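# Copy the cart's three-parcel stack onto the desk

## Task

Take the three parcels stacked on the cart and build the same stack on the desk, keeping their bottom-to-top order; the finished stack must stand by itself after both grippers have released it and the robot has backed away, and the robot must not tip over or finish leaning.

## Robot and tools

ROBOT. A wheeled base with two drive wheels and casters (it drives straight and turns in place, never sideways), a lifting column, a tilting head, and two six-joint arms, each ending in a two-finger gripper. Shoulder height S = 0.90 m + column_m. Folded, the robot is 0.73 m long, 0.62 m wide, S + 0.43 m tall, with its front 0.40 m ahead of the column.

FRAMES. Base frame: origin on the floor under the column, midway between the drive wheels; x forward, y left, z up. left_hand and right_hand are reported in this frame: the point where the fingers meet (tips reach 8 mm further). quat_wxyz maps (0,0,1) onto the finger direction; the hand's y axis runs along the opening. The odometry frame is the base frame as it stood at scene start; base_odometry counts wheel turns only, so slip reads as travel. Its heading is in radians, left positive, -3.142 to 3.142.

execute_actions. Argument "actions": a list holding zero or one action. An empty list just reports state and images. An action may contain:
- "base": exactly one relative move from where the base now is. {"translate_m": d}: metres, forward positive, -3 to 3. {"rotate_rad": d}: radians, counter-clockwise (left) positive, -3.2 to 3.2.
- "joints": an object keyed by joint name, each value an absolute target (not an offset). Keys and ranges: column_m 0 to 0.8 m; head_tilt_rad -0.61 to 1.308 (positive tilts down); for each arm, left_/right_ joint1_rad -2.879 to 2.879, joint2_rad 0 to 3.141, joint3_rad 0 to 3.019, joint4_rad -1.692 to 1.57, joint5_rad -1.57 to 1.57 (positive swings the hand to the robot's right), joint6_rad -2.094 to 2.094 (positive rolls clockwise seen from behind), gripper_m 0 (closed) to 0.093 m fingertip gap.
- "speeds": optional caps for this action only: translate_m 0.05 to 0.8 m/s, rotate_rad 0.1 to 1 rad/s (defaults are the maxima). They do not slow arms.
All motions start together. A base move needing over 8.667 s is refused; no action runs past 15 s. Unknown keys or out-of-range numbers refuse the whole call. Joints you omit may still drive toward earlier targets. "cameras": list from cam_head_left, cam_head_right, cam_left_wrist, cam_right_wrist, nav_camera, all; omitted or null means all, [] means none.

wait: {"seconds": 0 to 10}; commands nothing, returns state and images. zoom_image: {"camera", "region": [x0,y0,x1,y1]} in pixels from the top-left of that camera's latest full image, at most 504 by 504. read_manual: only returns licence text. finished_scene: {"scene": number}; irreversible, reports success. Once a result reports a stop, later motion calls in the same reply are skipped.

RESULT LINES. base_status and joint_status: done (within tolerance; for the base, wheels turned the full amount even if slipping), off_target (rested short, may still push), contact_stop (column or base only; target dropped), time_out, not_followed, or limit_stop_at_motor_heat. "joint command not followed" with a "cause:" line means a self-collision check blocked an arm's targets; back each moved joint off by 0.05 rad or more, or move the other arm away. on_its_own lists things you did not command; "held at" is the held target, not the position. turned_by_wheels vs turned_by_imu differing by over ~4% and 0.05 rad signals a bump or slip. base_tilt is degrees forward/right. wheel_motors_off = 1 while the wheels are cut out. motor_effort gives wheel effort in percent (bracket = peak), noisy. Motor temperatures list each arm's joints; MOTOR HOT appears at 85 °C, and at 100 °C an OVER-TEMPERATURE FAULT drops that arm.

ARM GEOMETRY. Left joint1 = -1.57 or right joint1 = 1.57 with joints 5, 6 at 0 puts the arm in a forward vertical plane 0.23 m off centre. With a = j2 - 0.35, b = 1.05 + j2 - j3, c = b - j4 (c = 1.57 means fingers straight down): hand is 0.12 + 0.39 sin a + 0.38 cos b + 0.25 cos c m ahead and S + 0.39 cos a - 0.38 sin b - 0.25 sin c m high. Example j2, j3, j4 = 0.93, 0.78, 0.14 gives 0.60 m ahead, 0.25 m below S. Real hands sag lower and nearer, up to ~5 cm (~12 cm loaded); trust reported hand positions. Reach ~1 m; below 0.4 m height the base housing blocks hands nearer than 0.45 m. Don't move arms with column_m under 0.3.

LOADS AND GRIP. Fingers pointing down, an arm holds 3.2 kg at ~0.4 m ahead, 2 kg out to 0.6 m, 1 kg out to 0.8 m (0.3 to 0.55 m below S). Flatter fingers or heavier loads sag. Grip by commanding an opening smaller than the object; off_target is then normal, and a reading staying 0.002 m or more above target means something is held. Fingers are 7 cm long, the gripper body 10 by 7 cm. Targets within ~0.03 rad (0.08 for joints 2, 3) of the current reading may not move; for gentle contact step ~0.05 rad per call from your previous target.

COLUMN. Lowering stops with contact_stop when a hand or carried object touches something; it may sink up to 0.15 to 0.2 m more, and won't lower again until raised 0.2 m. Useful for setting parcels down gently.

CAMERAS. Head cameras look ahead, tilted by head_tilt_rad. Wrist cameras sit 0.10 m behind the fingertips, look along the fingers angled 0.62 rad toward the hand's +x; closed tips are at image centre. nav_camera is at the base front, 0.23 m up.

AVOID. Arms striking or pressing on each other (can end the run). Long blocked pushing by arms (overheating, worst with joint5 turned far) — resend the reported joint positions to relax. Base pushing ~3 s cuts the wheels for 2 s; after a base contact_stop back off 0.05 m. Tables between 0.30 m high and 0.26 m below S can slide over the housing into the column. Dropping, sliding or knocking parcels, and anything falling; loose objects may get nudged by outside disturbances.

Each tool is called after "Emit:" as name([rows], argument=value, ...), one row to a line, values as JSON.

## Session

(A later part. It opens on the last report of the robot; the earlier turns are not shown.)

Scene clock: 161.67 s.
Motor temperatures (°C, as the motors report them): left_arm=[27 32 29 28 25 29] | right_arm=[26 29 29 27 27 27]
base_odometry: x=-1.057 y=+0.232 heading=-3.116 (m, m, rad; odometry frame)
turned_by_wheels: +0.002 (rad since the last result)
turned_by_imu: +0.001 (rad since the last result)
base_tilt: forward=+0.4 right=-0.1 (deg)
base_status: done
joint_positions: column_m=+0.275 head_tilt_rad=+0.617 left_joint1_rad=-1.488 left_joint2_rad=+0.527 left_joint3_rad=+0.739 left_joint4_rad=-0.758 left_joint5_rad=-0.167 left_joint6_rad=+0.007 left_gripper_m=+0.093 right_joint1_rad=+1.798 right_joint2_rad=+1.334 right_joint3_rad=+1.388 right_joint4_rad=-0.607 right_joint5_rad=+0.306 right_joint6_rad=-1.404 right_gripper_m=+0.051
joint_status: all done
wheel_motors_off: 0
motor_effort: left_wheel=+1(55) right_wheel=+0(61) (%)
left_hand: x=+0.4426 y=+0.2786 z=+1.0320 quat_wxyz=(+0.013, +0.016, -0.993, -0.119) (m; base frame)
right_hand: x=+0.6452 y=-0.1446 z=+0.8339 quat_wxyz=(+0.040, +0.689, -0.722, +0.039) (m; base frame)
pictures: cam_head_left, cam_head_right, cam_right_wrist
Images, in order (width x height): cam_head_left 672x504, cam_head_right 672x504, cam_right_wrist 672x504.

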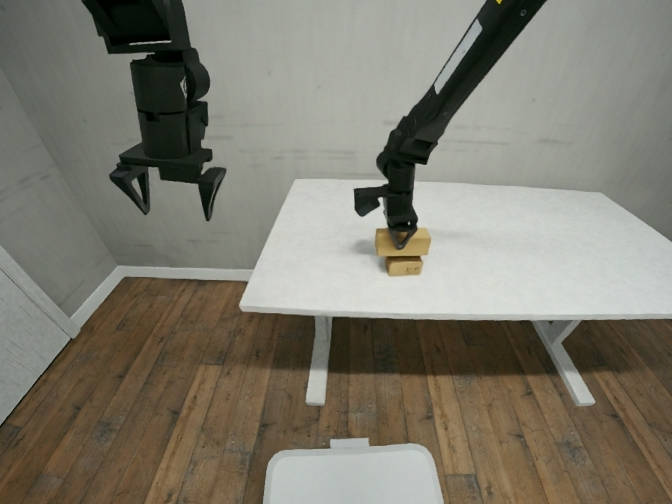

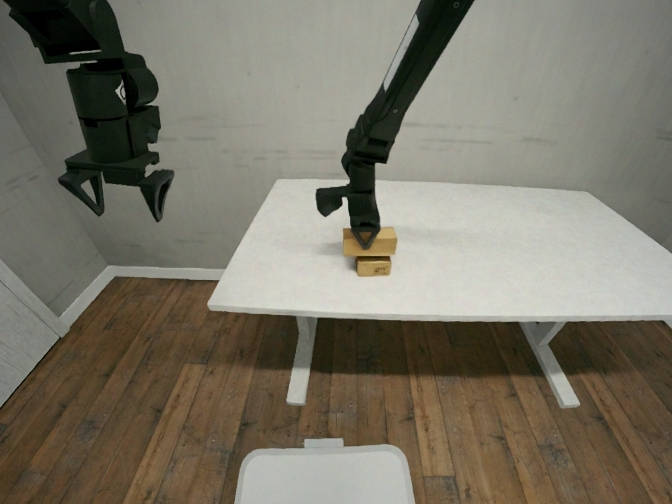

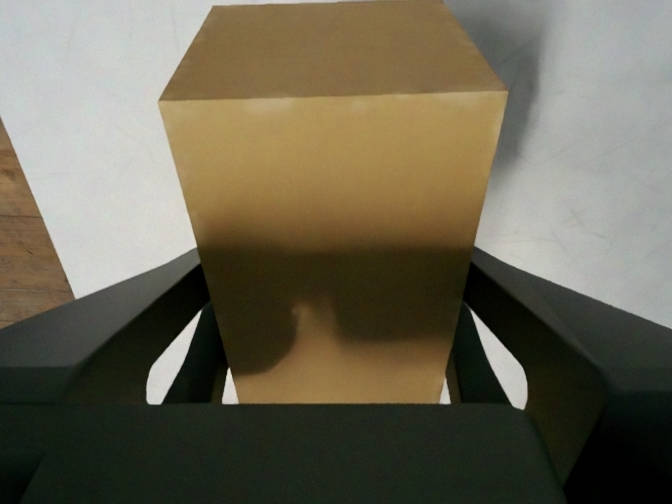

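Emit:
execute_actions([
  {"base":{"rotate_rad":-0.022},"joints":{"right_joint4_rad":-0.56}},
], cameras=[])

Emit:
execute_actions([
  {"joints":{"column_m":0.252}},
], cameras=["cam_head_left"])

Emit:
zoom_image(camera="cam_head_left", region=[320,180,480,300])

Scene clock: 166.77 s.
Motor temperatures (°C, as the motors report them): left_arm=[27 31 30 28 25 29] | right_arm=[26 30 29 27 27 27]
base_odometry: x=-1.057 y=+0.232 heading=-3.136 (m, m, rad; odometry frame)
turned_by_wheels: -0.020 (rad since the last result)
turned_by_imu: -0.021 (rad since the last result)
base_tilt: forward=+0.5 right=+0.0 (deg)
base_status: done
joint_positions: column_m=+0.275 head_tilt_rad=+0.617 left_joint1_rad=-1.490 left_joint2_rad=+0.527 left_joint3_rad=+0.739 left_joint4_rad=-0.758 left_joint5_rad=-0.167 left_joint6_rad=+0.007 left_gripper_m=+0.093 right_joint1_rad=+1.798 right_joint2_rad=+1.333 right_joint3_rad=+1.388 right_joint4_rad=-0.567 right_joint5_rad=+0.308 right_joint6_rad=-1.404 right_gripper_m=+0.051
joint_status: all done
wheel_motors_off: 0
motor_effort: left_wheel=+0(58) right_wheel=+0(37) (%)
left_hand: x=+0.4427 y=+0.2781 z=+1.0319 quat_wxyz=(+0.013, +0.016, -0.993, -0.118) (m; base frame)
right_hand: x=+0.6550 y=-0.1438 z=+0.8344 quat_wxyz=(+0.024, +0.685, -0.726, +0.051) (m; base frame)
pictures: none
No camera images: the call's "cameras" was empty. Leave "cameras" out to get every camera's image.

Scene clock: 167.67 s.
Motor temperatures (°C, as the motors report them): left_arm=[27 31 30 28 25 29] | right_arm=[26 30 29 27 27 27]
base_odometry: x=-1.057 y=+0.232 heading=-3.136 (m, m, rad; odometry frame)
turned_by_wheels: +0.000 (rad since the last result)
turned_by_imu: +0.000 (rad since the last result)
base_tilt: forward=+0.5 right=-0.1 (deg)
base_status: not commanded
joint_positions: column_m=+0.252 head_tilt_rad=+0.617 left_joint1_rad=-1.490 left_joint2_rad=+0.527 left_joint3_rad=+0.739 left_joint4_rad=-0.758 left_joint5_rad=-0.167 left_joint6_rad=+0.007 left_gripper_m=+0.093 right_joint1_rad=+1.798 right_joint2_rad=+1.333 right_joint3_rad=+1.388 right_joint4_rad=-0.567 right_joint5_rad=+0.308 right_joint6_rad=-1.404 right_gripper_m=+0.051
joint_status: all done
wheel_motors_off: 0
motor_effort: left_wheel=+2(3) right_wheel=-2(2) (%)
left_hand: x=+0.4427 y=+0.2781 z=+1.0091 quat_wxyz=(+0.013, +0.016, -0.993, -0.118) (m; base frame)
right_hand: x=+0.6551 y=-0.1438 z=+0.8117 quat_wxyz=(+0.024, +0.685, -0.726, +0.051) (m; base frame)
pictures: cam_head_left
Images, in order (width x height): cam_head_left 672x504.

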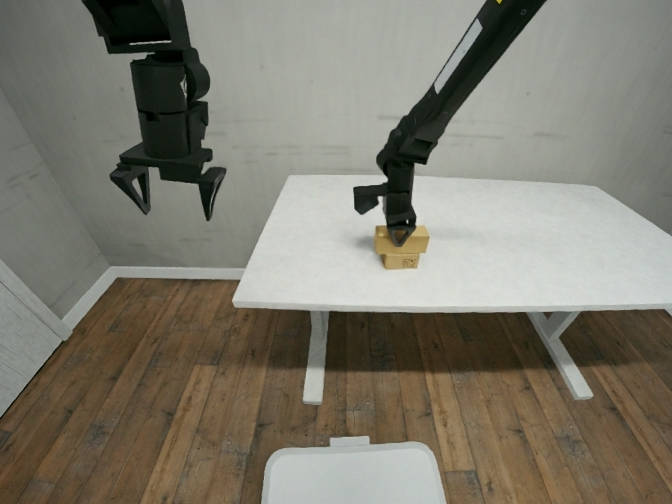

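Region (320, 180, 480, 300) of cam_head_left's 672x504 image, scaled by 3.150, with more detail than that image has; it fills the top 378 rows of this view, and the rest is white.

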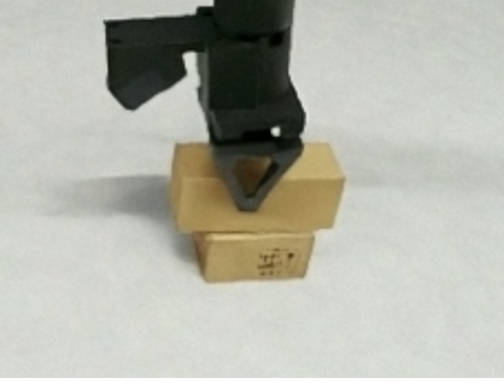

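Emit:
execute_actions([
  {"joints":{"column_m":0.247}},
], cameras=[])

Emit:
execute_actions([
  {"joints":{"right_gripper_m":0.093}},
], cameras=[])

Emit:
execute_actions([
  {"joints":{"column_m":0.3}},
], cameras=["cam_right_wrist"])

Emit:
execute_actions([
  {"base":{"translate_m":-0.08}},
], cameras=[])

Emit:
execute_actions([
  {"base":{"rotate_rad":2.576},"joints":{"right_joint6_rad":1.19}},
], cameras=[])

Emit:
execute_actions([
  {"base":{"translate_m":1.583},"joints":{"column_m":0.25}},
], cameras=["cam_head_right","cam_right_wrist"])

Scene clock: 179.47 s.
Motor temperatures (°C, as the motors report them): left_arm=[27 31 30 28 25 29] | right_arm=[26 31 29 27 27 27]
base_odometry: x=-1.057 y=+0.232 heading=-3.136 (m, m, rad; odometry frame)
turned_by_wheels: +0.000 (rad since the last result)
turned_by_imu: -0.001 (rad since the last result)
base_tilt: forward=+0.4 right=+0.0 (deg)
base_status: not commanded
joint_positions: column_m=+0.247 head_tilt_rad=+0.617 left_joint1_rad=-1.490 left_joint2_rad=+0.527 left_joint3_rad=+0.739 left_joint4_rad=-0.758 left_joint5_rad=-0.167 left_joint6_rad=+0.007 left_gripper_m=+0.093 right_joint1_rad=+1.798 right_joint2_rad=+1.330 right_joint3_rad=+1.388 right_joint4_rad=-0.567 right_joint5_rad=+0.309 right_joint6_rad=-1.404 right_gripper_m=+0.051
joint_status: all done
wheel_motors_off: 0
motor_effort: left_wheel=+3(3) right_wheel=-2(2) (%)
left_hand: x=+0.4427 y=+0.2781 z=+1.0041 quat_wxyz=(+0.013, +0.016, -0.993, -0.118) (m; base frame)
right_hand: x=+0.6563 y=-0.1442 z=+0.8086 quat_wxyz=(+0.023, +0.685, -0.726, +0.053) (m; base frame)
pictures: none
No camera images: the call's "cameras" was empty. Leave "cameras" out to get every camera's image.

Scene clock: 180.13 s.
Motor temperatures (°C, as the motors report them): left_arm=[27 31 30 28 25 29] | right_arm=[26 31 29 27 27 27]
base_odometry: x=-1.057 y=+0.232 heading=-3.136 (m, m, rad; odometry frame)
turned_by_wheels: +0.000 (rad since the last result)
turned_by_imu: +0.000 (rad since the last result)
base_tilt: forward=+0.4 right=+0.0 (deg)
base_status: not commanded
joint_positions: column_m=+0.247 head_tilt_rad=+0.617 left_joint1_rad=-1.490 left_joint2_rad=+0.527 left_joint3_rad=+0.739 left_joint4_rad=-0.758 left_joint5_rad=-0.167 left_joint6_rad=+0.007 left_gripper_m=+0.093 right_joint1_rad=+1.798 right_joint2_rad=+1.330 right_joint3_rad=+1.388 right_joint4_rad=-0.567 right_joint5_rad=+0.309 right_joint6_rad=-1.404 right_gripper_m=+0.093
joint_status: all done
wheel_motors_off: 0
motor_effort: left_wheel=+3(3) right_wheel=-2(2) (%)
left_hand: x=+0.4427 y=+0.2781 z=+1.0041 quat_wxyz=(+0.013, +0.016, -0.993, -0.118) (m; base frame)
right_hand: x=+0.6563 y=-0.1442 z=+0.8086 quat_wxyz=(+0.023, +0.685, -0.726, +0.053) (m; base frame)
pictures: none
No camera images: the call's "cameras" was empty. Leave "cameras" out to get every camera's image.

Scene clock: 181.40 s.
Motor temperatures (°C, as the motors report them): left_arm=[27 30 30 28 25 29] | right_arm=[26 31 29 27 27 27]
base_odometry: x=-1.057 y=+0.232 heading=-3.136 (m, m, rad; odometry frame)
turned_by_wheels: +0.000 (rad since the last result)
turned_by_imu: -0.001 (rad since the last result)
base_tilt: forward=+0.5 right=+0.0 (deg)
base_status: not commanded
joint_positions: column_m=+0.300 head_tilt_rad=+0.617 left_joint1_rad=-1.490 left_joint2_rad=+0.527 left_joint3_rad=+0.739 left_joint4_rad=-0.758 left_joint5_rad=-0.167 left_joint6_rad=+0.007 left_gripper_m=+0.093 right_joint1_rad=+1.798 right_joint2_rad=+1.329 right_joint3_rad=+1.389 right_joint4_rad=-0.567 right_joint5_rad=+0.309 right_joint6_rad=-1.404 right_gripper_m=+0.093
joint_status: all done
wheel_motors_off: 0
motor_effort: left_wheel=+3(3) right_wheel=-2(2) (%)
left_hand: x=+0.4427 y=+0.2781 z=+1.0569 quat_wxyz=(+0.013, +0.016, -0.993, -0.118) (m; base frame)
right_hand: x=+0.6567 y=-0.1443 z=+0.8617 quat_wxyz=(+0.023, +0.685, -0.726, +0.053) (m; base frame)
pictures: cam_right_wrist
Images, in order (width x height): cam_right_wrist 672x504.

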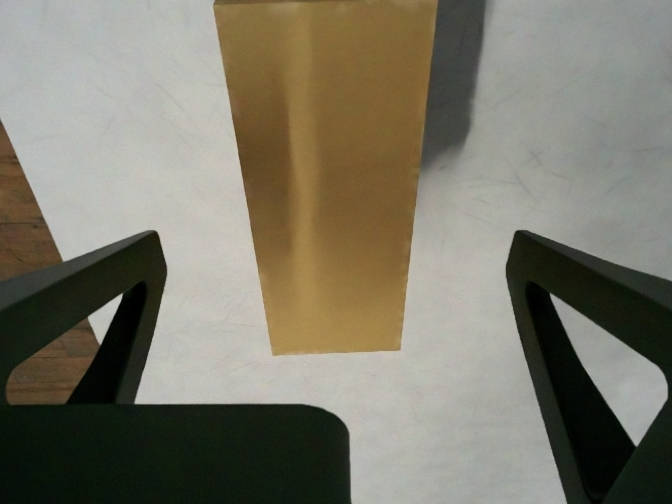

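Scene clock: 182.77 s.
Motor temperatures (°C, as the motors report them): left_arm=[27 30 30 28 25 29] | right_arm=[26 31 29 27 27 27]
base_odometry: x=-0.977 y=+0.233 heading=-3.137 (m, m, rad; odometry frame)
turned_by_wheels: -0.001 (rad since the last result)
turned_by_imu: -0.002 (rad since the last result)
base_tilt: forward=+0.4 right=+0.0 (deg)
base_status: done
joint_positions: column_m=+0.300 head_tilt_rad=+0.617 left_joint1_rad=-1.490 left_joint2_rad=+0.525 left_joint3_rad=+0.739 left_joint4_rad=-0.759 left_joint5_rad=-0.167 left_joint6_rad=+0.007 left_gripper_m=+0.093 right_joint1_rad=+1.798 right_joint2_rad=+1.328 right_joint3_rad=+1.394 right_joint4_rad=-0.566 right_joint5_rad=+0.309 right_joint6_rad=-1.404 right_gripper_m=+0.093
joint_status: not commanded
wheel_motors_off: 0
motor_effort: left_wheel=-3(69) right_wheel=-1(41) (%)
left_hand: x=+0.4425 y=+0.2780 z=+1.0574 quat_wxyz=(+0.013, +0.016, -0.993, -0.118) (m; base frame)
right_hand: x=+0.6603 y=-0.1442 z=+0.8637 quat_wxyz=(+0.020, +0.684, -0.727, +0.055) (m; base frame)
pictures: none
No camera images: the call's "cameras" was empty. Leave "cameras" out to get every camera's image.

Scene clock: 186.93 s.
Motor temperatures (°C, as the motors report them): left_arm=[27 30 30 28 25 29] | right_arm=[26 31 29 27 27 27]
base_odometry: x=-0.977 y=+0.233 heading=-0.562 (m, m, rad; odometry frame)
turned_by_wheels: +2.575 (rad since the last result)
turned_by_imu: +2.573 (rad since the last result)
base_tilt: forward=+0.5 right=+0.0 (deg)
base_status: done
joint_positions: column_m=+0.300 head_tilt_rad=+0.617 left_joint1_rad=-1.490 left_joint2_rad=+0.525 left_joint3_rad=+0.739 left_joint4_rad=-0.759 left_joint5_rad=-0.167 left_joint6_rad=+0.007 left_gripper_m=+0.093 right_joint1_rad=+1.798 right_joint2_rad=+1.328 right_joint3_rad=+1.394 right_joint4_rad=-0.566 right_joint5_rad=+0.309 right_joint6_rad=+1.174 right_gripper_m=+0.093
joint_status: all done
wheel_motors_off: 0
motor_effort: left_wheel=-6(38) right_wheel=+7(29) (%)
left_hand: x=+0.4425 y=+0.2779 z=+1.0574 quat_wxyz=(+0.013, +0.016, -0.993, -0.118) (m; base frame)
right_hand: x=+0.6605 y=-0.1442 z=+0.8638 quat_wxyz=(-0.048, -0.508, -0.859, +0.035) (m; base frame)
pictures: none
No camera images: the call's "cameras" was empty. Leave "cameras" out to get every camera's image.

Scene clock: 191.07 s.
Motor temperatures (°C, as the motors report them): left_arm=[27 30 30 28 25 29] | right_arm=[26 31 29 27 27 27]
base_odometry: x=+0.362 y=-0.611 heading=-0.561 (m, m, rad; odometry frame)
turned_by_wheels: +0.001 (rad since the last result)
turned_by_imu: +0.003 (rad since the last result)
base_tilt: forward=+0.4 right=+0.0 (deg)
base_status: done
joint_positions: column_m=+0.250 head_tilt_rad=+0.617 left_joint1_rad=-1.490 left_joint2_rad=+0.525 left_joint3_rad=+0.739 left_joint4_rad=-0.759 left_joint5_rad=-0.167 left_joint6_rad=+0.007 left_gripper_m=+0.093 right_joint1_rad=+1.798 right_joint2_rad=+1.327 right_joint3_rad=+1.396 right_joint4_rad=-0.566 right_joint5_rad=+0.309 right_joint6_rad=+1.174 right_gripper_m=+0.093
joint_status: all done
wheel_motors_off: 0
motor_effort: left_wheel=+1(63) right_wheel=-2(61) (%)
left_hand: x=+0.4426 y=+0.2779 z=+1.0078 quat_wxyz=(+0.012, +0.016, -0.993, -0.118) (m; base frame)
right_hand: x=+0.6617 y=-0.1442 z=+0.8146 quat_wxyz=(-0.049, -0.508, -0.859, +0.034) (m; base frame)
pictures: cam_head_right, cam_right_wrist
Images, in order (width x height): cam_head_right 672x504, cam_right_wrist 672x504.

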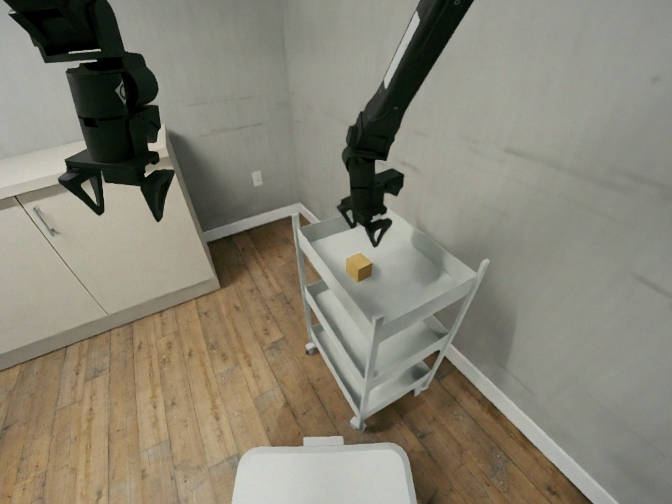

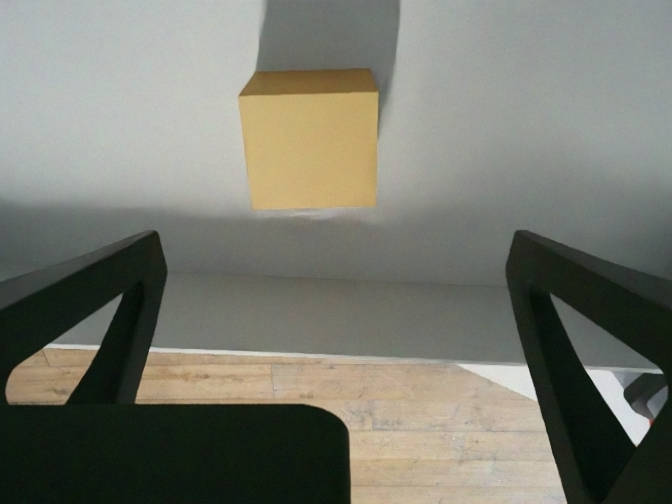

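Excellent; a slight left nudge.

Emit:
execute_actions([
  {"base":{"rotate_rad":0.017},"joints":{"column_m":0.135}},
], cameras=["cam_right_wrist"])

Emit:
execute_actions([
  {"joints":{"right_gripper_m":0.03}},
], cameras=["cam_right_wrist"])

Scene clock: 197.63 s.
Motor temperatures (°C, as the motors report them): left_arm=[27 30 30 28 25 29] | right_arm=[26 31 29 27 27 27]
base_odometry: x=+0.362 y=-0.611 heading=-0.547 (m, m, rad; odometry frame)
turned_by_wheels: +0.014 (rad since the last result)
turned_by_imu: +0.012 (rad since the last result)
base_tilt: forward=+0.5 right=+0.0 (deg)
base_status: done
joint_positions: column_m=+0.135 head_tilt_rad=+0.617 left_joint1_rad=-1.491 left_joint2_rad=+0.525 left_joint3_rad=+0.739 left_joint4_rad=-0.759 left_joint5_rad=-0.167 left_joint6_rad=+0.007 left_gripper_m=+0.093 right_joint1_rad=+1.800 right_joint2_rad=+1.326 right_joint3_rad=+1.396 right_joint4_rad=-0.566 right_joint5_rad=+0.309 right_joint6_rad=+1.174 right_gripper_m=+0.093
joint_status: all done
wheel_motors_off: 0
motor_effort: left_wheel=-2(53) right_wheel=+3(57) (%)
left_hand: x=+0.4426 y=+0.2778 z=+0.8928 quat_wxyz=(+0.012, +0.016, -0.993, -0.118) (m; base frame)
right_hand: x=+0.6619 y=-0.1434 z=+0.7002 quat_wxyz=(-0.049, -0.508, -0.859, +0.033) (m; base frame)
pictures: cam_right_wrist
Images, in order (width x height): cam_right_wrist 672x504.

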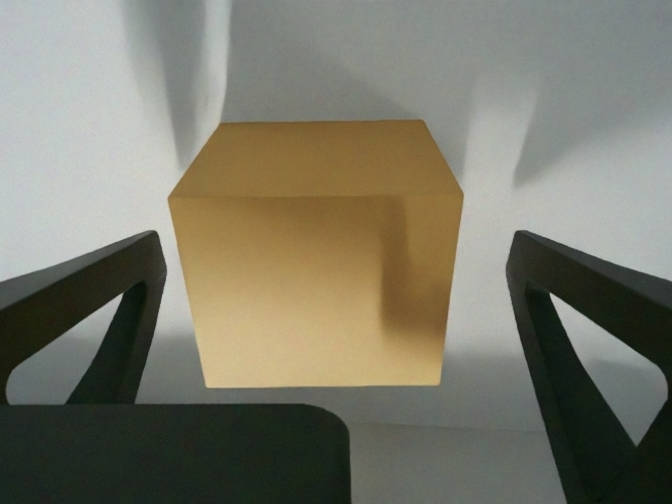

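Scene clock: 198.27 s.
Motor temperatures (°C, as the motors report them): left_arm=[27 30 30 28 25 29] | right_arm=[26 31 29 27 27 27]
base_odometry: x=+0.362 y=-0.611 heading=-0.547 (m, m, rad; odometry frame)
turned_by_wheels: +0.000 (rad since the last result)
turned_by_imu: +0.000 (rad since the last result)
base_tilt: forward=+0.4 right=+0.0 (deg)
base_status: not commanded
joint_positions: column_m=+0.135 head_tilt_rad=+0.617 left_joint1_rad=-1.491 left_joint2_rad=+0.525 left_joint3_rad=+0.739 left_joint4_rad=-0.759 left_joint5_rad=-0.167 left_joint6_rad=+0.007 left_gripper_m=+0.093 right_joint1_rad=+1.800 right_joint2_rad=+1.326 right_joint3_rad=+1.396 right_joint4_rad=-0.566 right_joint5_rad=+0.309 right_joint6_rad=+1.174 right_gripper_m=+0.055
joint_status: right_gripper_m off_target (ended at +0.055, target +0.030)
wheel_motors_off: 0
motor_effort: left_wheel=-2(2) right_wheel=+3(3) (%)
left_hand: x=+0.4426 y=+0.2778 z=+0.8928 quat_wxyz=(+0.012, +0.016, -0.993, -0.118) (m; base frame)
right_hand: x=+0.6619 y=-0.1434 z=+0.7002 quat_wxyz=(-0.049, -0.508, -0.859, +0.033) (m; base frame)
pictures: cam_right_wrist
Images, in order (width x height): cam_right_wrist 672x504.

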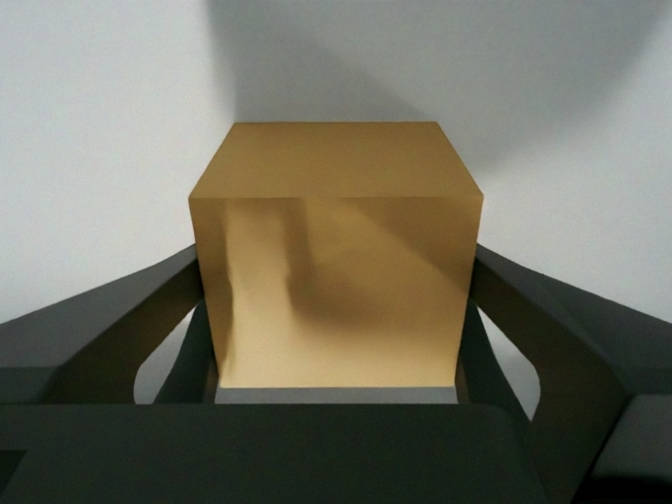

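Emit:
execute_actions([
  {"joints":{"column_m":0.24}},
], cameras=[])

Emit:
execute_actions([
  {"base":{"rotate_rad":3.2},"joints":{"column_m":0.33,"right_joint6_rad":1.37}},
], cameras=[])

Emit:
execute_actions([
  {"base":{"rotate_rad":0.107}},
], cameras=[])

Emit:
execute_actions([
  {"base":{"translate_m":1.635}},
], cameras=["cam_head_right","cam_right_wrist"])

Scene clock: 212.30 s.
Motor temperatures (°C, as the motors report them): left_arm=[27 30 31 28 25 29] | right_arm=[26 32 29 27 27 27]
base_odometry: x=+0.362 y=-0.611 heading=-0.547 (m, m, rad; odometry frame)
turned_by_wheels: +0.000 (rad since the last result)
turned_by_imu: -0.002 (rad since the last result)
base_tilt: forward=+0.4 right=-0.1 (deg)
base_status: not commanded
joint_positions: column_m=+0.240 head_tilt_rad=+0.617 left_joint1_rad=-1.491 left_joint2_rad=+0.525 left_joint3_rad=+0.739 left_joint4_rad=-0.759 left_joint5_rad=-0.167 left_joint6_rad=+0.007 left_gripper_m=+0.093 right_joint1_rad=+1.800 right_joint2_rad=+1.326 right_joint3_rad=+1.396 right_joint4_rad=-0.566 right_joint5_rad=+0.309 right_joint6_rad=+1.174 right_gripper_m=+0.055
joint_status: all done
wheel_motors_off: 0
motor_effort: left_wheel=-3(3) right_wheel=+3(4) (%)
left_hand: x=+0.4426 y=+0.2778 z=+0.9976 quat_wxyz=(+0.012, +0.016, -0.993, -0.118) (m; base frame)
right_hand: x=+0.6619 y=-0.1434 z=+0.8050 quat_wxyz=(-0.049, -0.508, -0.859, +0.033) (m; base frame)
pictures: none
No camera images: the call's "cameras" was empty. Leave "cameras" out to get every camera's image.

Scene clock: 217.17 s.
Motor temperatures (°C, as the motors report them): left_arm=[27 30 31 28 25 29] | right_arm=[26 32 29 27 27 27]
base_odometry: x=+0.362 y=-0.611 heading=+2.651 (m, m, rad; odometry frame)
turned_by_wheels: +3.198 (rad since the last result)
turned_by_imu: +3.191 (rad since the last result)
base_tilt: forward=+0.5 right=+0.0 (deg)
base_status: done
joint_positions: column_m=+0.330 head_tilt_rad=+0.617 left_joint1_rad=-1.491 left_joint2_rad=+0.525 left_joint3_rad=+0.739 left_joint4_rad=-0.759 left_joint5_rad=-0.167 left_joint6_rad=+0.007 left_gripper_m=+0.093 right_joint1_rad=+1.800 right_joint2_rad=+1.326 right_joint3_rad=+1.396 right_joint4_rad=-0.566 right_joint5_rad=+0.309 right_joint6_rad=+1.354 right_gripper_m=+0.055
joint_status: all done
wheel_motors_off: 0
motor_effort: left_wheel=-6(63) right_wheel=+8(58) (%)
left_hand: x=+0.4426 y=+0.2778 z=+1.0876 quat_wxyz=(+0.012, +0.016, -0.993, -0.118) (m; base frame)
right_hand: x=+0.6619 y=-0.1434 z=+0.8950 quat_wxyz=(-0.051, -0.583, -0.810, +0.029) (m; base frame)
pictures: none
No camera images: the call's "cameras" was empty. Leave "cameras" out to get every camera's image.

Scene clock: 218.40 s.
Motor temperatures (°C, as the motors report them): left_arm=[27 30 31 28 25 29] | right_arm=[26 32 29 27 27 27]
base_odometry: x=+0.362 y=-0.611 heading=+2.757 (m, m, rad; odometry frame)
turned_by_wheels: +0.106 (rad since the last result)
turned_by_imu: +0.105 (rad since the last result)
base_tilt: forward=+0.5 right=-0.1 (deg)
base_status: done
joint_positions: column_m=+0.330 head_tilt_rad=+0.617 left_joint1_rad=-1.491 left_joint2_rad=+0.525 left_joint3_rad=+0.739 left_joint4_rad=-0.759 left_joint5_rad=-0.167 left_joint6_rad=+0.007 left_gripper_m=+0.093 right_joint1_rad=+1.800 right_joint2_rad=+1.326 right_joint3_rad=+1.396 right_joint4_rad=-0.566 right_joint5_rad=+0.309 right_joint6_rad=+1.354 right_gripper_m=+0.055
joint_status: not commanded
wheel_motors_off: 0
motor_effort: left_wheel=-6(28) right_wheel=+8(31) (%)
left_hand: x=+0.4426 y=+0.2778 z=+1.0876 quat_wxyz=(+0.012, +0.016, -0.993, -0.118) (m; base frame)
right_hand: x=+0.6619 y=-0.1432 z=+0.8950 quat_wxyz=(-0.051, -0.583, -0.810, +0.028) (m; base frame)
pictures: none
No camera images: the call's "cameras" was empty. Leave "cameras" out to get every camera's image.

Scene clock: 222.60 s.
Motor temperatures (°C, as the motors report them): left_arm=[27 30 31 28 25 29] | right_arm=[26 32 29 27 27 27]
base_odometry: x=-1.154 y=+0.002 heading=+2.758 (m, m, rad; odometry frame)
turned_by_wheels: +0.001 (rad since the last result)
turned_by_imu: +0.003 (rad since the last result)
base_tilt: forward=+0.5 right=-0.1 (deg)
base_status: done
joint_positions: column_m=+0.330 head_tilt_rad=+0.617 left_joint1_rad=-1.491 left_joint2_rad=+0.525 left_joint3_rad=+0.739 left_joint4_rad=-0.759 left_joint5_rad=-0.167 left_joint6_rad=+0.007 left_gripper_m=+0.093 right_joint1_rad=+1.800 right_joint2_rad=+1.326 right_joint3_rad=+1.396 right_joint4_rad=-0.565 right_joint5_rad=+0.309 right_joint6_rad=+1.354 right_gripper_m=+0.055
joint_status: not commanded
wheel_motors_off: 0
motor_effort: left_wheel=+1(63) right_wheel=-2(63) (%)
left_hand: x=+0.4426 y=+0.2778 z=+1.0876 quat_wxyz=(+0.012, +0.016, -0.993, -0.118) (m; base frame)
right_hand: x=+0.6622 y=-0.1432 z=+0.8951 quat_wxyz=(-0.052, -0.583, -0.810, +0.028) (m; base frame)
pictures: cam_head_right, cam_right_wrist
Images, in order (width x height): cam_head_right 672x504, cam_right_wrist 672x504.

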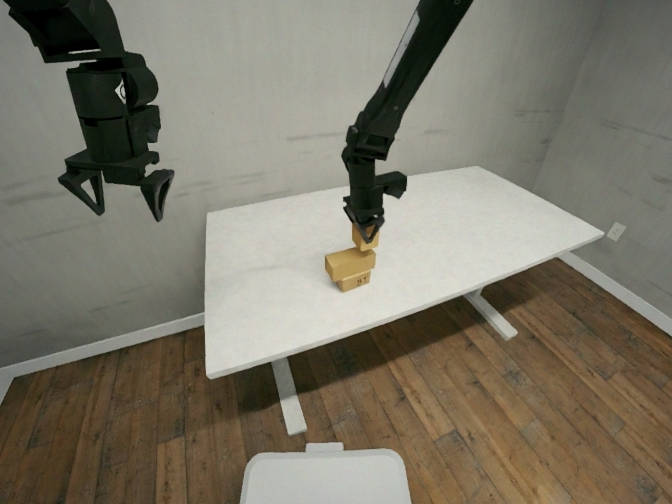

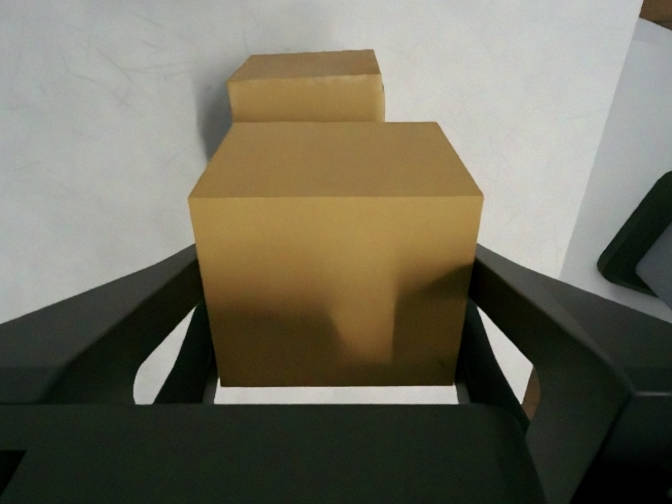

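Emit:
execute_actions([
  {"base":{"rotate_rad":0.052}},
], cameras=[])

Emit:
execute_actions([
  {"base":{"translate_m":-0.012},"joints":{"column_m":0.305}},
], cameras=["cam_head_right","cam_right_wrist"])

Emit:
zoom_image(camera="cam_head_right", region=[290,190,450,310])

Scene clock: 230.73 s.
Motor temperatures (°C, as the motors report them): left_arm=[27 30 31 28 25 29] | right_arm=[26 32 29 27 27 27]
base_odometry: x=-1.154 y=+0.002 heading=+2.807 (m, m, rad; odometry frame)
turned_by_wheels: +0.049 (rad since the last result)
turned_by_imu: +0.046 (rad since the last result)
base_tilt: forward=+0.4 right=+0.0 (deg)
base_status: done
joint_positions: column_m=+0.330 head_tilt_rad=+0.617 left_joint1_rad=-1.491 left_joint2_rad=+0.525 left_joint3_rad=+0.739 left_joint4_rad=-0.759 left_joint5_rad=-0.167 left_joint6_rad=+0.007 left_gripper_m=+0.093 right_joint1_rad=+1.800 right_joint2_rad=+1.326 right_joint3_rad=+1.396 right_joint4_rad=-0.565 right_joint5_rad=+0.309 right_joint6_rad=+1.354 right_gripper_m=+0.055
joint_status: not commanded
wheel_motors_off: 0
motor_effort: left_wheel=-1(54) right_wheel=+2(57) (%)
left_hand: x=+0.4426 y=+0.2777 z=+1.0876 quat_wxyz=(+0.012, +0.016, -0.993, -0.117) (m; base frame)
right_hand: x=+0.6622 y=-0.1432 z=+0.8951 quat_wxyz=(-0.052, -0.583, -0.810, +0.028) (m; base frame)
pictures: none
No camera images: the call's "cameras" was empty. Leave "cameras" out to get every camera's image.

Scene clock: 231.70 s.
Motor temperatures (°C, as the motors report them): left_arm=[27 30 31 28 25 29] | right_arm=[26 32 29 27 27 27]
base_odometry: x=-1.143 y=-0.002 heading=+2.804 (m, m, rad; odometry frame)
turned_by_wheels: -0.003 (rad since the last result)
turned_by_imu: -0.003 (rad since the last result)
base_tilt: forward=+0.5 right=+0.0 (deg)
base_status: done
joint_positions: column_m=+0.305 head_tilt_rad=+0.617 left_joint1_rad=-1.491 left_joint2_rad=+0.524 left_joint3_rad=+0.740 left_joint4_rad=-0.759 left_joint5_rad=-0.167 left_joint6_rad=+0.007 left_gripper_m=+0.093 right_joint1_rad=+1.800 right_joint2_rad=+1.325 right_joint3_rad=+1.398 right_joint4_rad=-0.565 right_joint5_rad=+0.309 right_joint6_rad=+1.354 right_gripper_m=+0.055
joint_status: all done
wheel_motors_off: 0
motor_effort: left_wheel=-1(68) right_wheel=+2(50) (%)
left_hand: x=+0.4431 y=+0.2777 z=+1.0632 quat_wxyz=(+0.012, +0.016, -0.993, -0.117) (m; base frame)
right_hand: x=+0.6634 y=-0.1432 z=+0.8710 quat_wxyz=(-0.052, -0.584, -0.810, +0.027) (m; base frame)
pictures: cam_head_right, cam_right_wrist
Images, in order (width x height): cam_head_right 672x504, cam_right_wrist 672x504.

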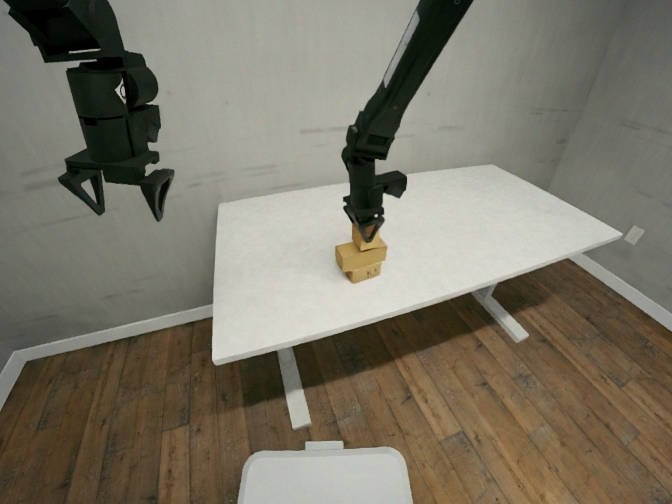

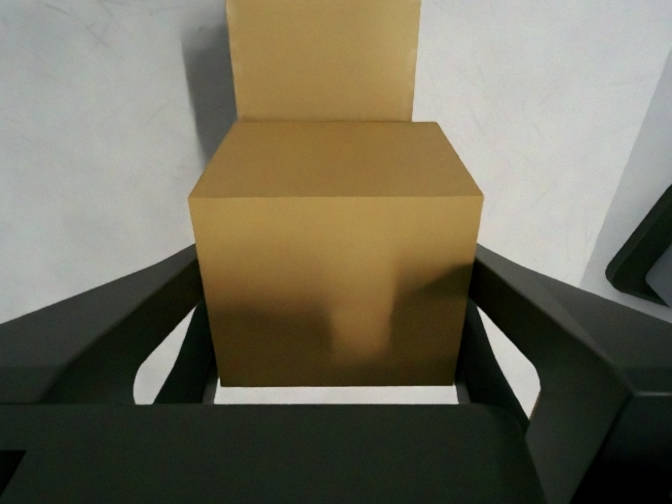

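Region (290, 190, 450, 310) of cam_head_right's 672x504 image, scaled by 3.150, with more detail than that image has; it fills the top 378 rows of this view, and the rest is white.

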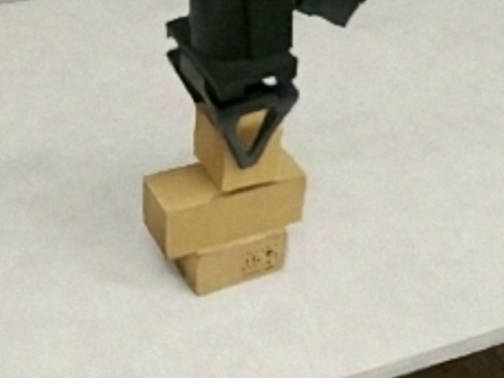

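Emit:
execute_actions([
  {"joints":{"column_m":0.289}},
], cameras=[])

Emit:
execute_actions([
  {"joints":{"right_gripper_m":0.093}},
], cameras=[])

Emit:
execute_actions([
  {"joints":{"column_m":0.345}},
], cameras=[])

Emit:
execute_actions([
  {"base":{"translate_m":-0.4}},
], cameras=["cam_head_left"])

Scene clock: 237.67 s.
Motor temperatures (°C, as the motors report them): left_arm=[27 30 31 28 25 29] | right_arm=[26 32 29 27 27 27]
base_odometry: x=-1.143 y=-0.002 heading=+2.804 (m, m, rad; odometry frame)
turned_by_wheels: +0.000 (rad since the last result)
turned_by_imu: -0.002 (rad since the last result)
base_tilt: forward=+0.5 right=+0.0 (deg)
base_status: not commanded
joint_positions: column_m=+0.289 head_tilt_rad=+0.617 left_joint1_rad=-1.491 left_joint2_rad=+0.524 left_joint3_rad=+0.740 left_joint4_rad=-0.759 left_joint5_rad=-0.167 left_joint6_rad=+0.007 left_gripper_m=+0.093 right_joint1_rad=+1.800 right_joint2_rad=+1.316 right_joint3_rad=+1.398 right_joint4_rad=-0.566 right_joint5_rad=+0.310 right_joint6_rad=+1.354 right_gripper_m=+0.055
joint_status: all done
wheel_motors_off: 0
motor_effort: left_wheel=-2(2) right_wheel=+4(4) (%)
left_hand: x=+0.4431 y=+0.2777 z=+1.0472 quat_wxyz=(+0.012, +0.016, -0.993, -0.117) (m; base frame)
right_hand: x=+0.6665 y=-0.1438 z=+0.8601 quat_wxyz=(-0.056, -0.584, -0.809, +0.025) (m; base frame)
pictures: none
No camera images: the call's "cameras" was empty. Leave "cameras" out to get every camera's image.

Scene clock: 238.30 s.
Motor temperatures (°C, as the motors report them): left_arm=[27 30 31 28 25 29] | right_arm=[26 32 29 27 27 27]
base_odometry: x=-1.143 y=-0.002 heading=+2.804 (m, m, rad; odometry frame)
turned_by_wheels: +0.000 (rad since the last result)
turned_by_imu: +0.000 (rad since the last result)
base_tilt: forward=+0.5 right=+0.0 (deg)
base_status: not commanded
joint_positions: column_m=+0.289 head_tilt_rad=+0.617 left_joint1_rad=-1.491 left_joint2_rad=+0.524 left_joint3_rad=+0.740 left_joint4_rad=-0.759 left_joint5_rad=-0.167 left_joint6_rad=+0.007 left_gripper_m=+0.093 right_joint1_rad=+1.800 right_joint2_rad=+1.316 right_joint3_rad=+1.398 right_joint4_rad=-0.566 right_joint5_rad=+0.310 right_joint6_rad=+1.354 right_gripper_m=+0.093
joint_status: all done
wheel_motors_off: 0
motor_effort: left_wheel=-2(2) right_wheel=+4(4) (%)
left_hand: x=+0.4431 y=+0.2777 z=+1.0472 quat_wxyz=(+0.012, +0.016, -0.993, -0.117) (m; base frame)
right_hand: x=+0.6665 y=-0.1438 z=+0.8601 quat_wxyz=(-0.056, -0.584, -0.809, +0.025) (m; base frame)
pictures: none
No camera images: the call's "cameras" was empty. Leave "cameras" out to get every camera's image.

Scene clock: 239.63 s.
Motor temperatures (°C, as the motors report them): left_arm=[27 30 31 28 25 29] | right_arm=[26 32 29 27 27 27]
base_odometry: x=-1.143 y=-0.002 heading=+2.804 (m, m, rad; odometry frame)
turned_by_wheels: +0.000 (rad since the last result)
turned_by_imu: -0.001 (rad since the last result)
base_tilt: forward=+0.5 right=-0.1 (deg)
base_status: not commanded
joint_positions: column_m=+0.345 head_tilt_rad=+0.617 left_joint1_rad=-1.491 left_joint2_rad=+0.524 left_joint3_rad=+0.740 left_joint4_rad=-0.759 left_joint5_rad=-0.167 left_joint6_rad=+0.007 left_gripper_m=+0.093 right_joint1_rad=+1.800 right_joint2_rad=+1.317 right_joint3_rad=+1.398 right_joint4_rad=-0.566 right_joint5_rad=+0.310 right_joint6_rad=+1.354 right_gripper_m=+0.093
joint_status: all done
wheel_motors_off: 0
motor_effort: left_wheel=-2(2) right_wheel=+4(4) (%)
left_hand: x=+0.4431 y=+0.2777 z=+1.1031 quat_wxyz=(+0.012, +0.016, -0.993, -0.117) (m; base frame)
right_hand: x=+0.6664 y=-0.1438 z=+0.9157 quat_wxyz=(-0.056, -0.584, -0.809, +0.025) (m; base frame)
pictures: none
No camera images: the call's "cameras" was empty. Leave "cameras" out to get every camera's image.

Scene clock: 242.00 s.
Motor temperatures (°C, as the motors report them): left_arm=[27 30 31 28 25 29] | right_arm=[26 32 29 27 27 27]
base_odometry: x=-0.765 y=-0.134 heading=+2.806 (m, m, rad; odometry frame)
turned_by_wheels: +0.002 (rad since the last result)
turned_by_imu: +0.000 (rad since the last result)
base_tilt: forward=+0.5 right=-0.1 (deg)
base_status: done
joint_positions: column_m=+0.345 head_tilt_rad=+0.617 left_joint1_rad=-1.491 left_joint2_rad=+0.523 left_joint3_rad=+0.739 left_joint4_rad=-0.759 left_joint5_rad=-0.167 left_joint6_rad=+0.007 left_gripper_m=+0.093 right_joint1_rad=+1.800 right_joint2_rad=+1.317 right_joint3_rad=+1.399 right_joint4_rad=-0.565 right_joint5_rad=+0.310 right_joint6_rad=+1.355 right_gripper_m=+0.093
joint_status: not commanded
wheel_motors_off: 0
motor_effort: left_wheel=+1(71) right_wheel=-1(60) (%)
left_hand: x=+0.4429 y=+0.2777 z=+1.1032 quat_wxyz=(+0.012, +0.016, -0.993, -0.117) (m; base frame)
right_hand: x=+0.6667 y=-0.1438 z=+0.9158 quat_wxyz=(-0.056, -0.585, -0.809, +0.025) (m; base frame)
pictures: cam_head_left
Images, in order (width x height): cam_head_left 672x504.

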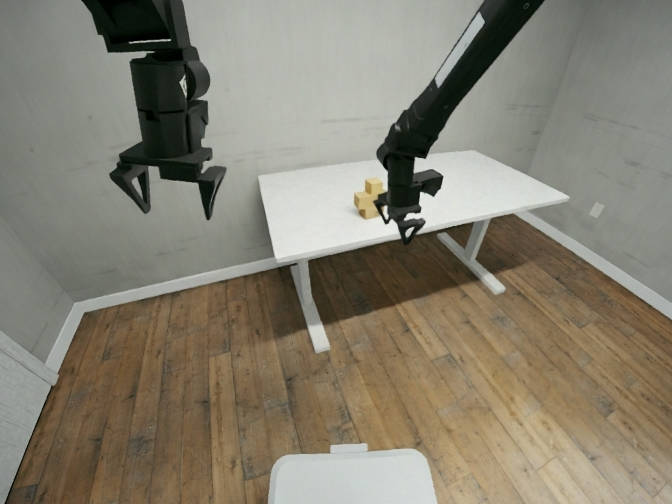

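Emit:
finished_scene(scene=1)

The scene is finished: the task was done.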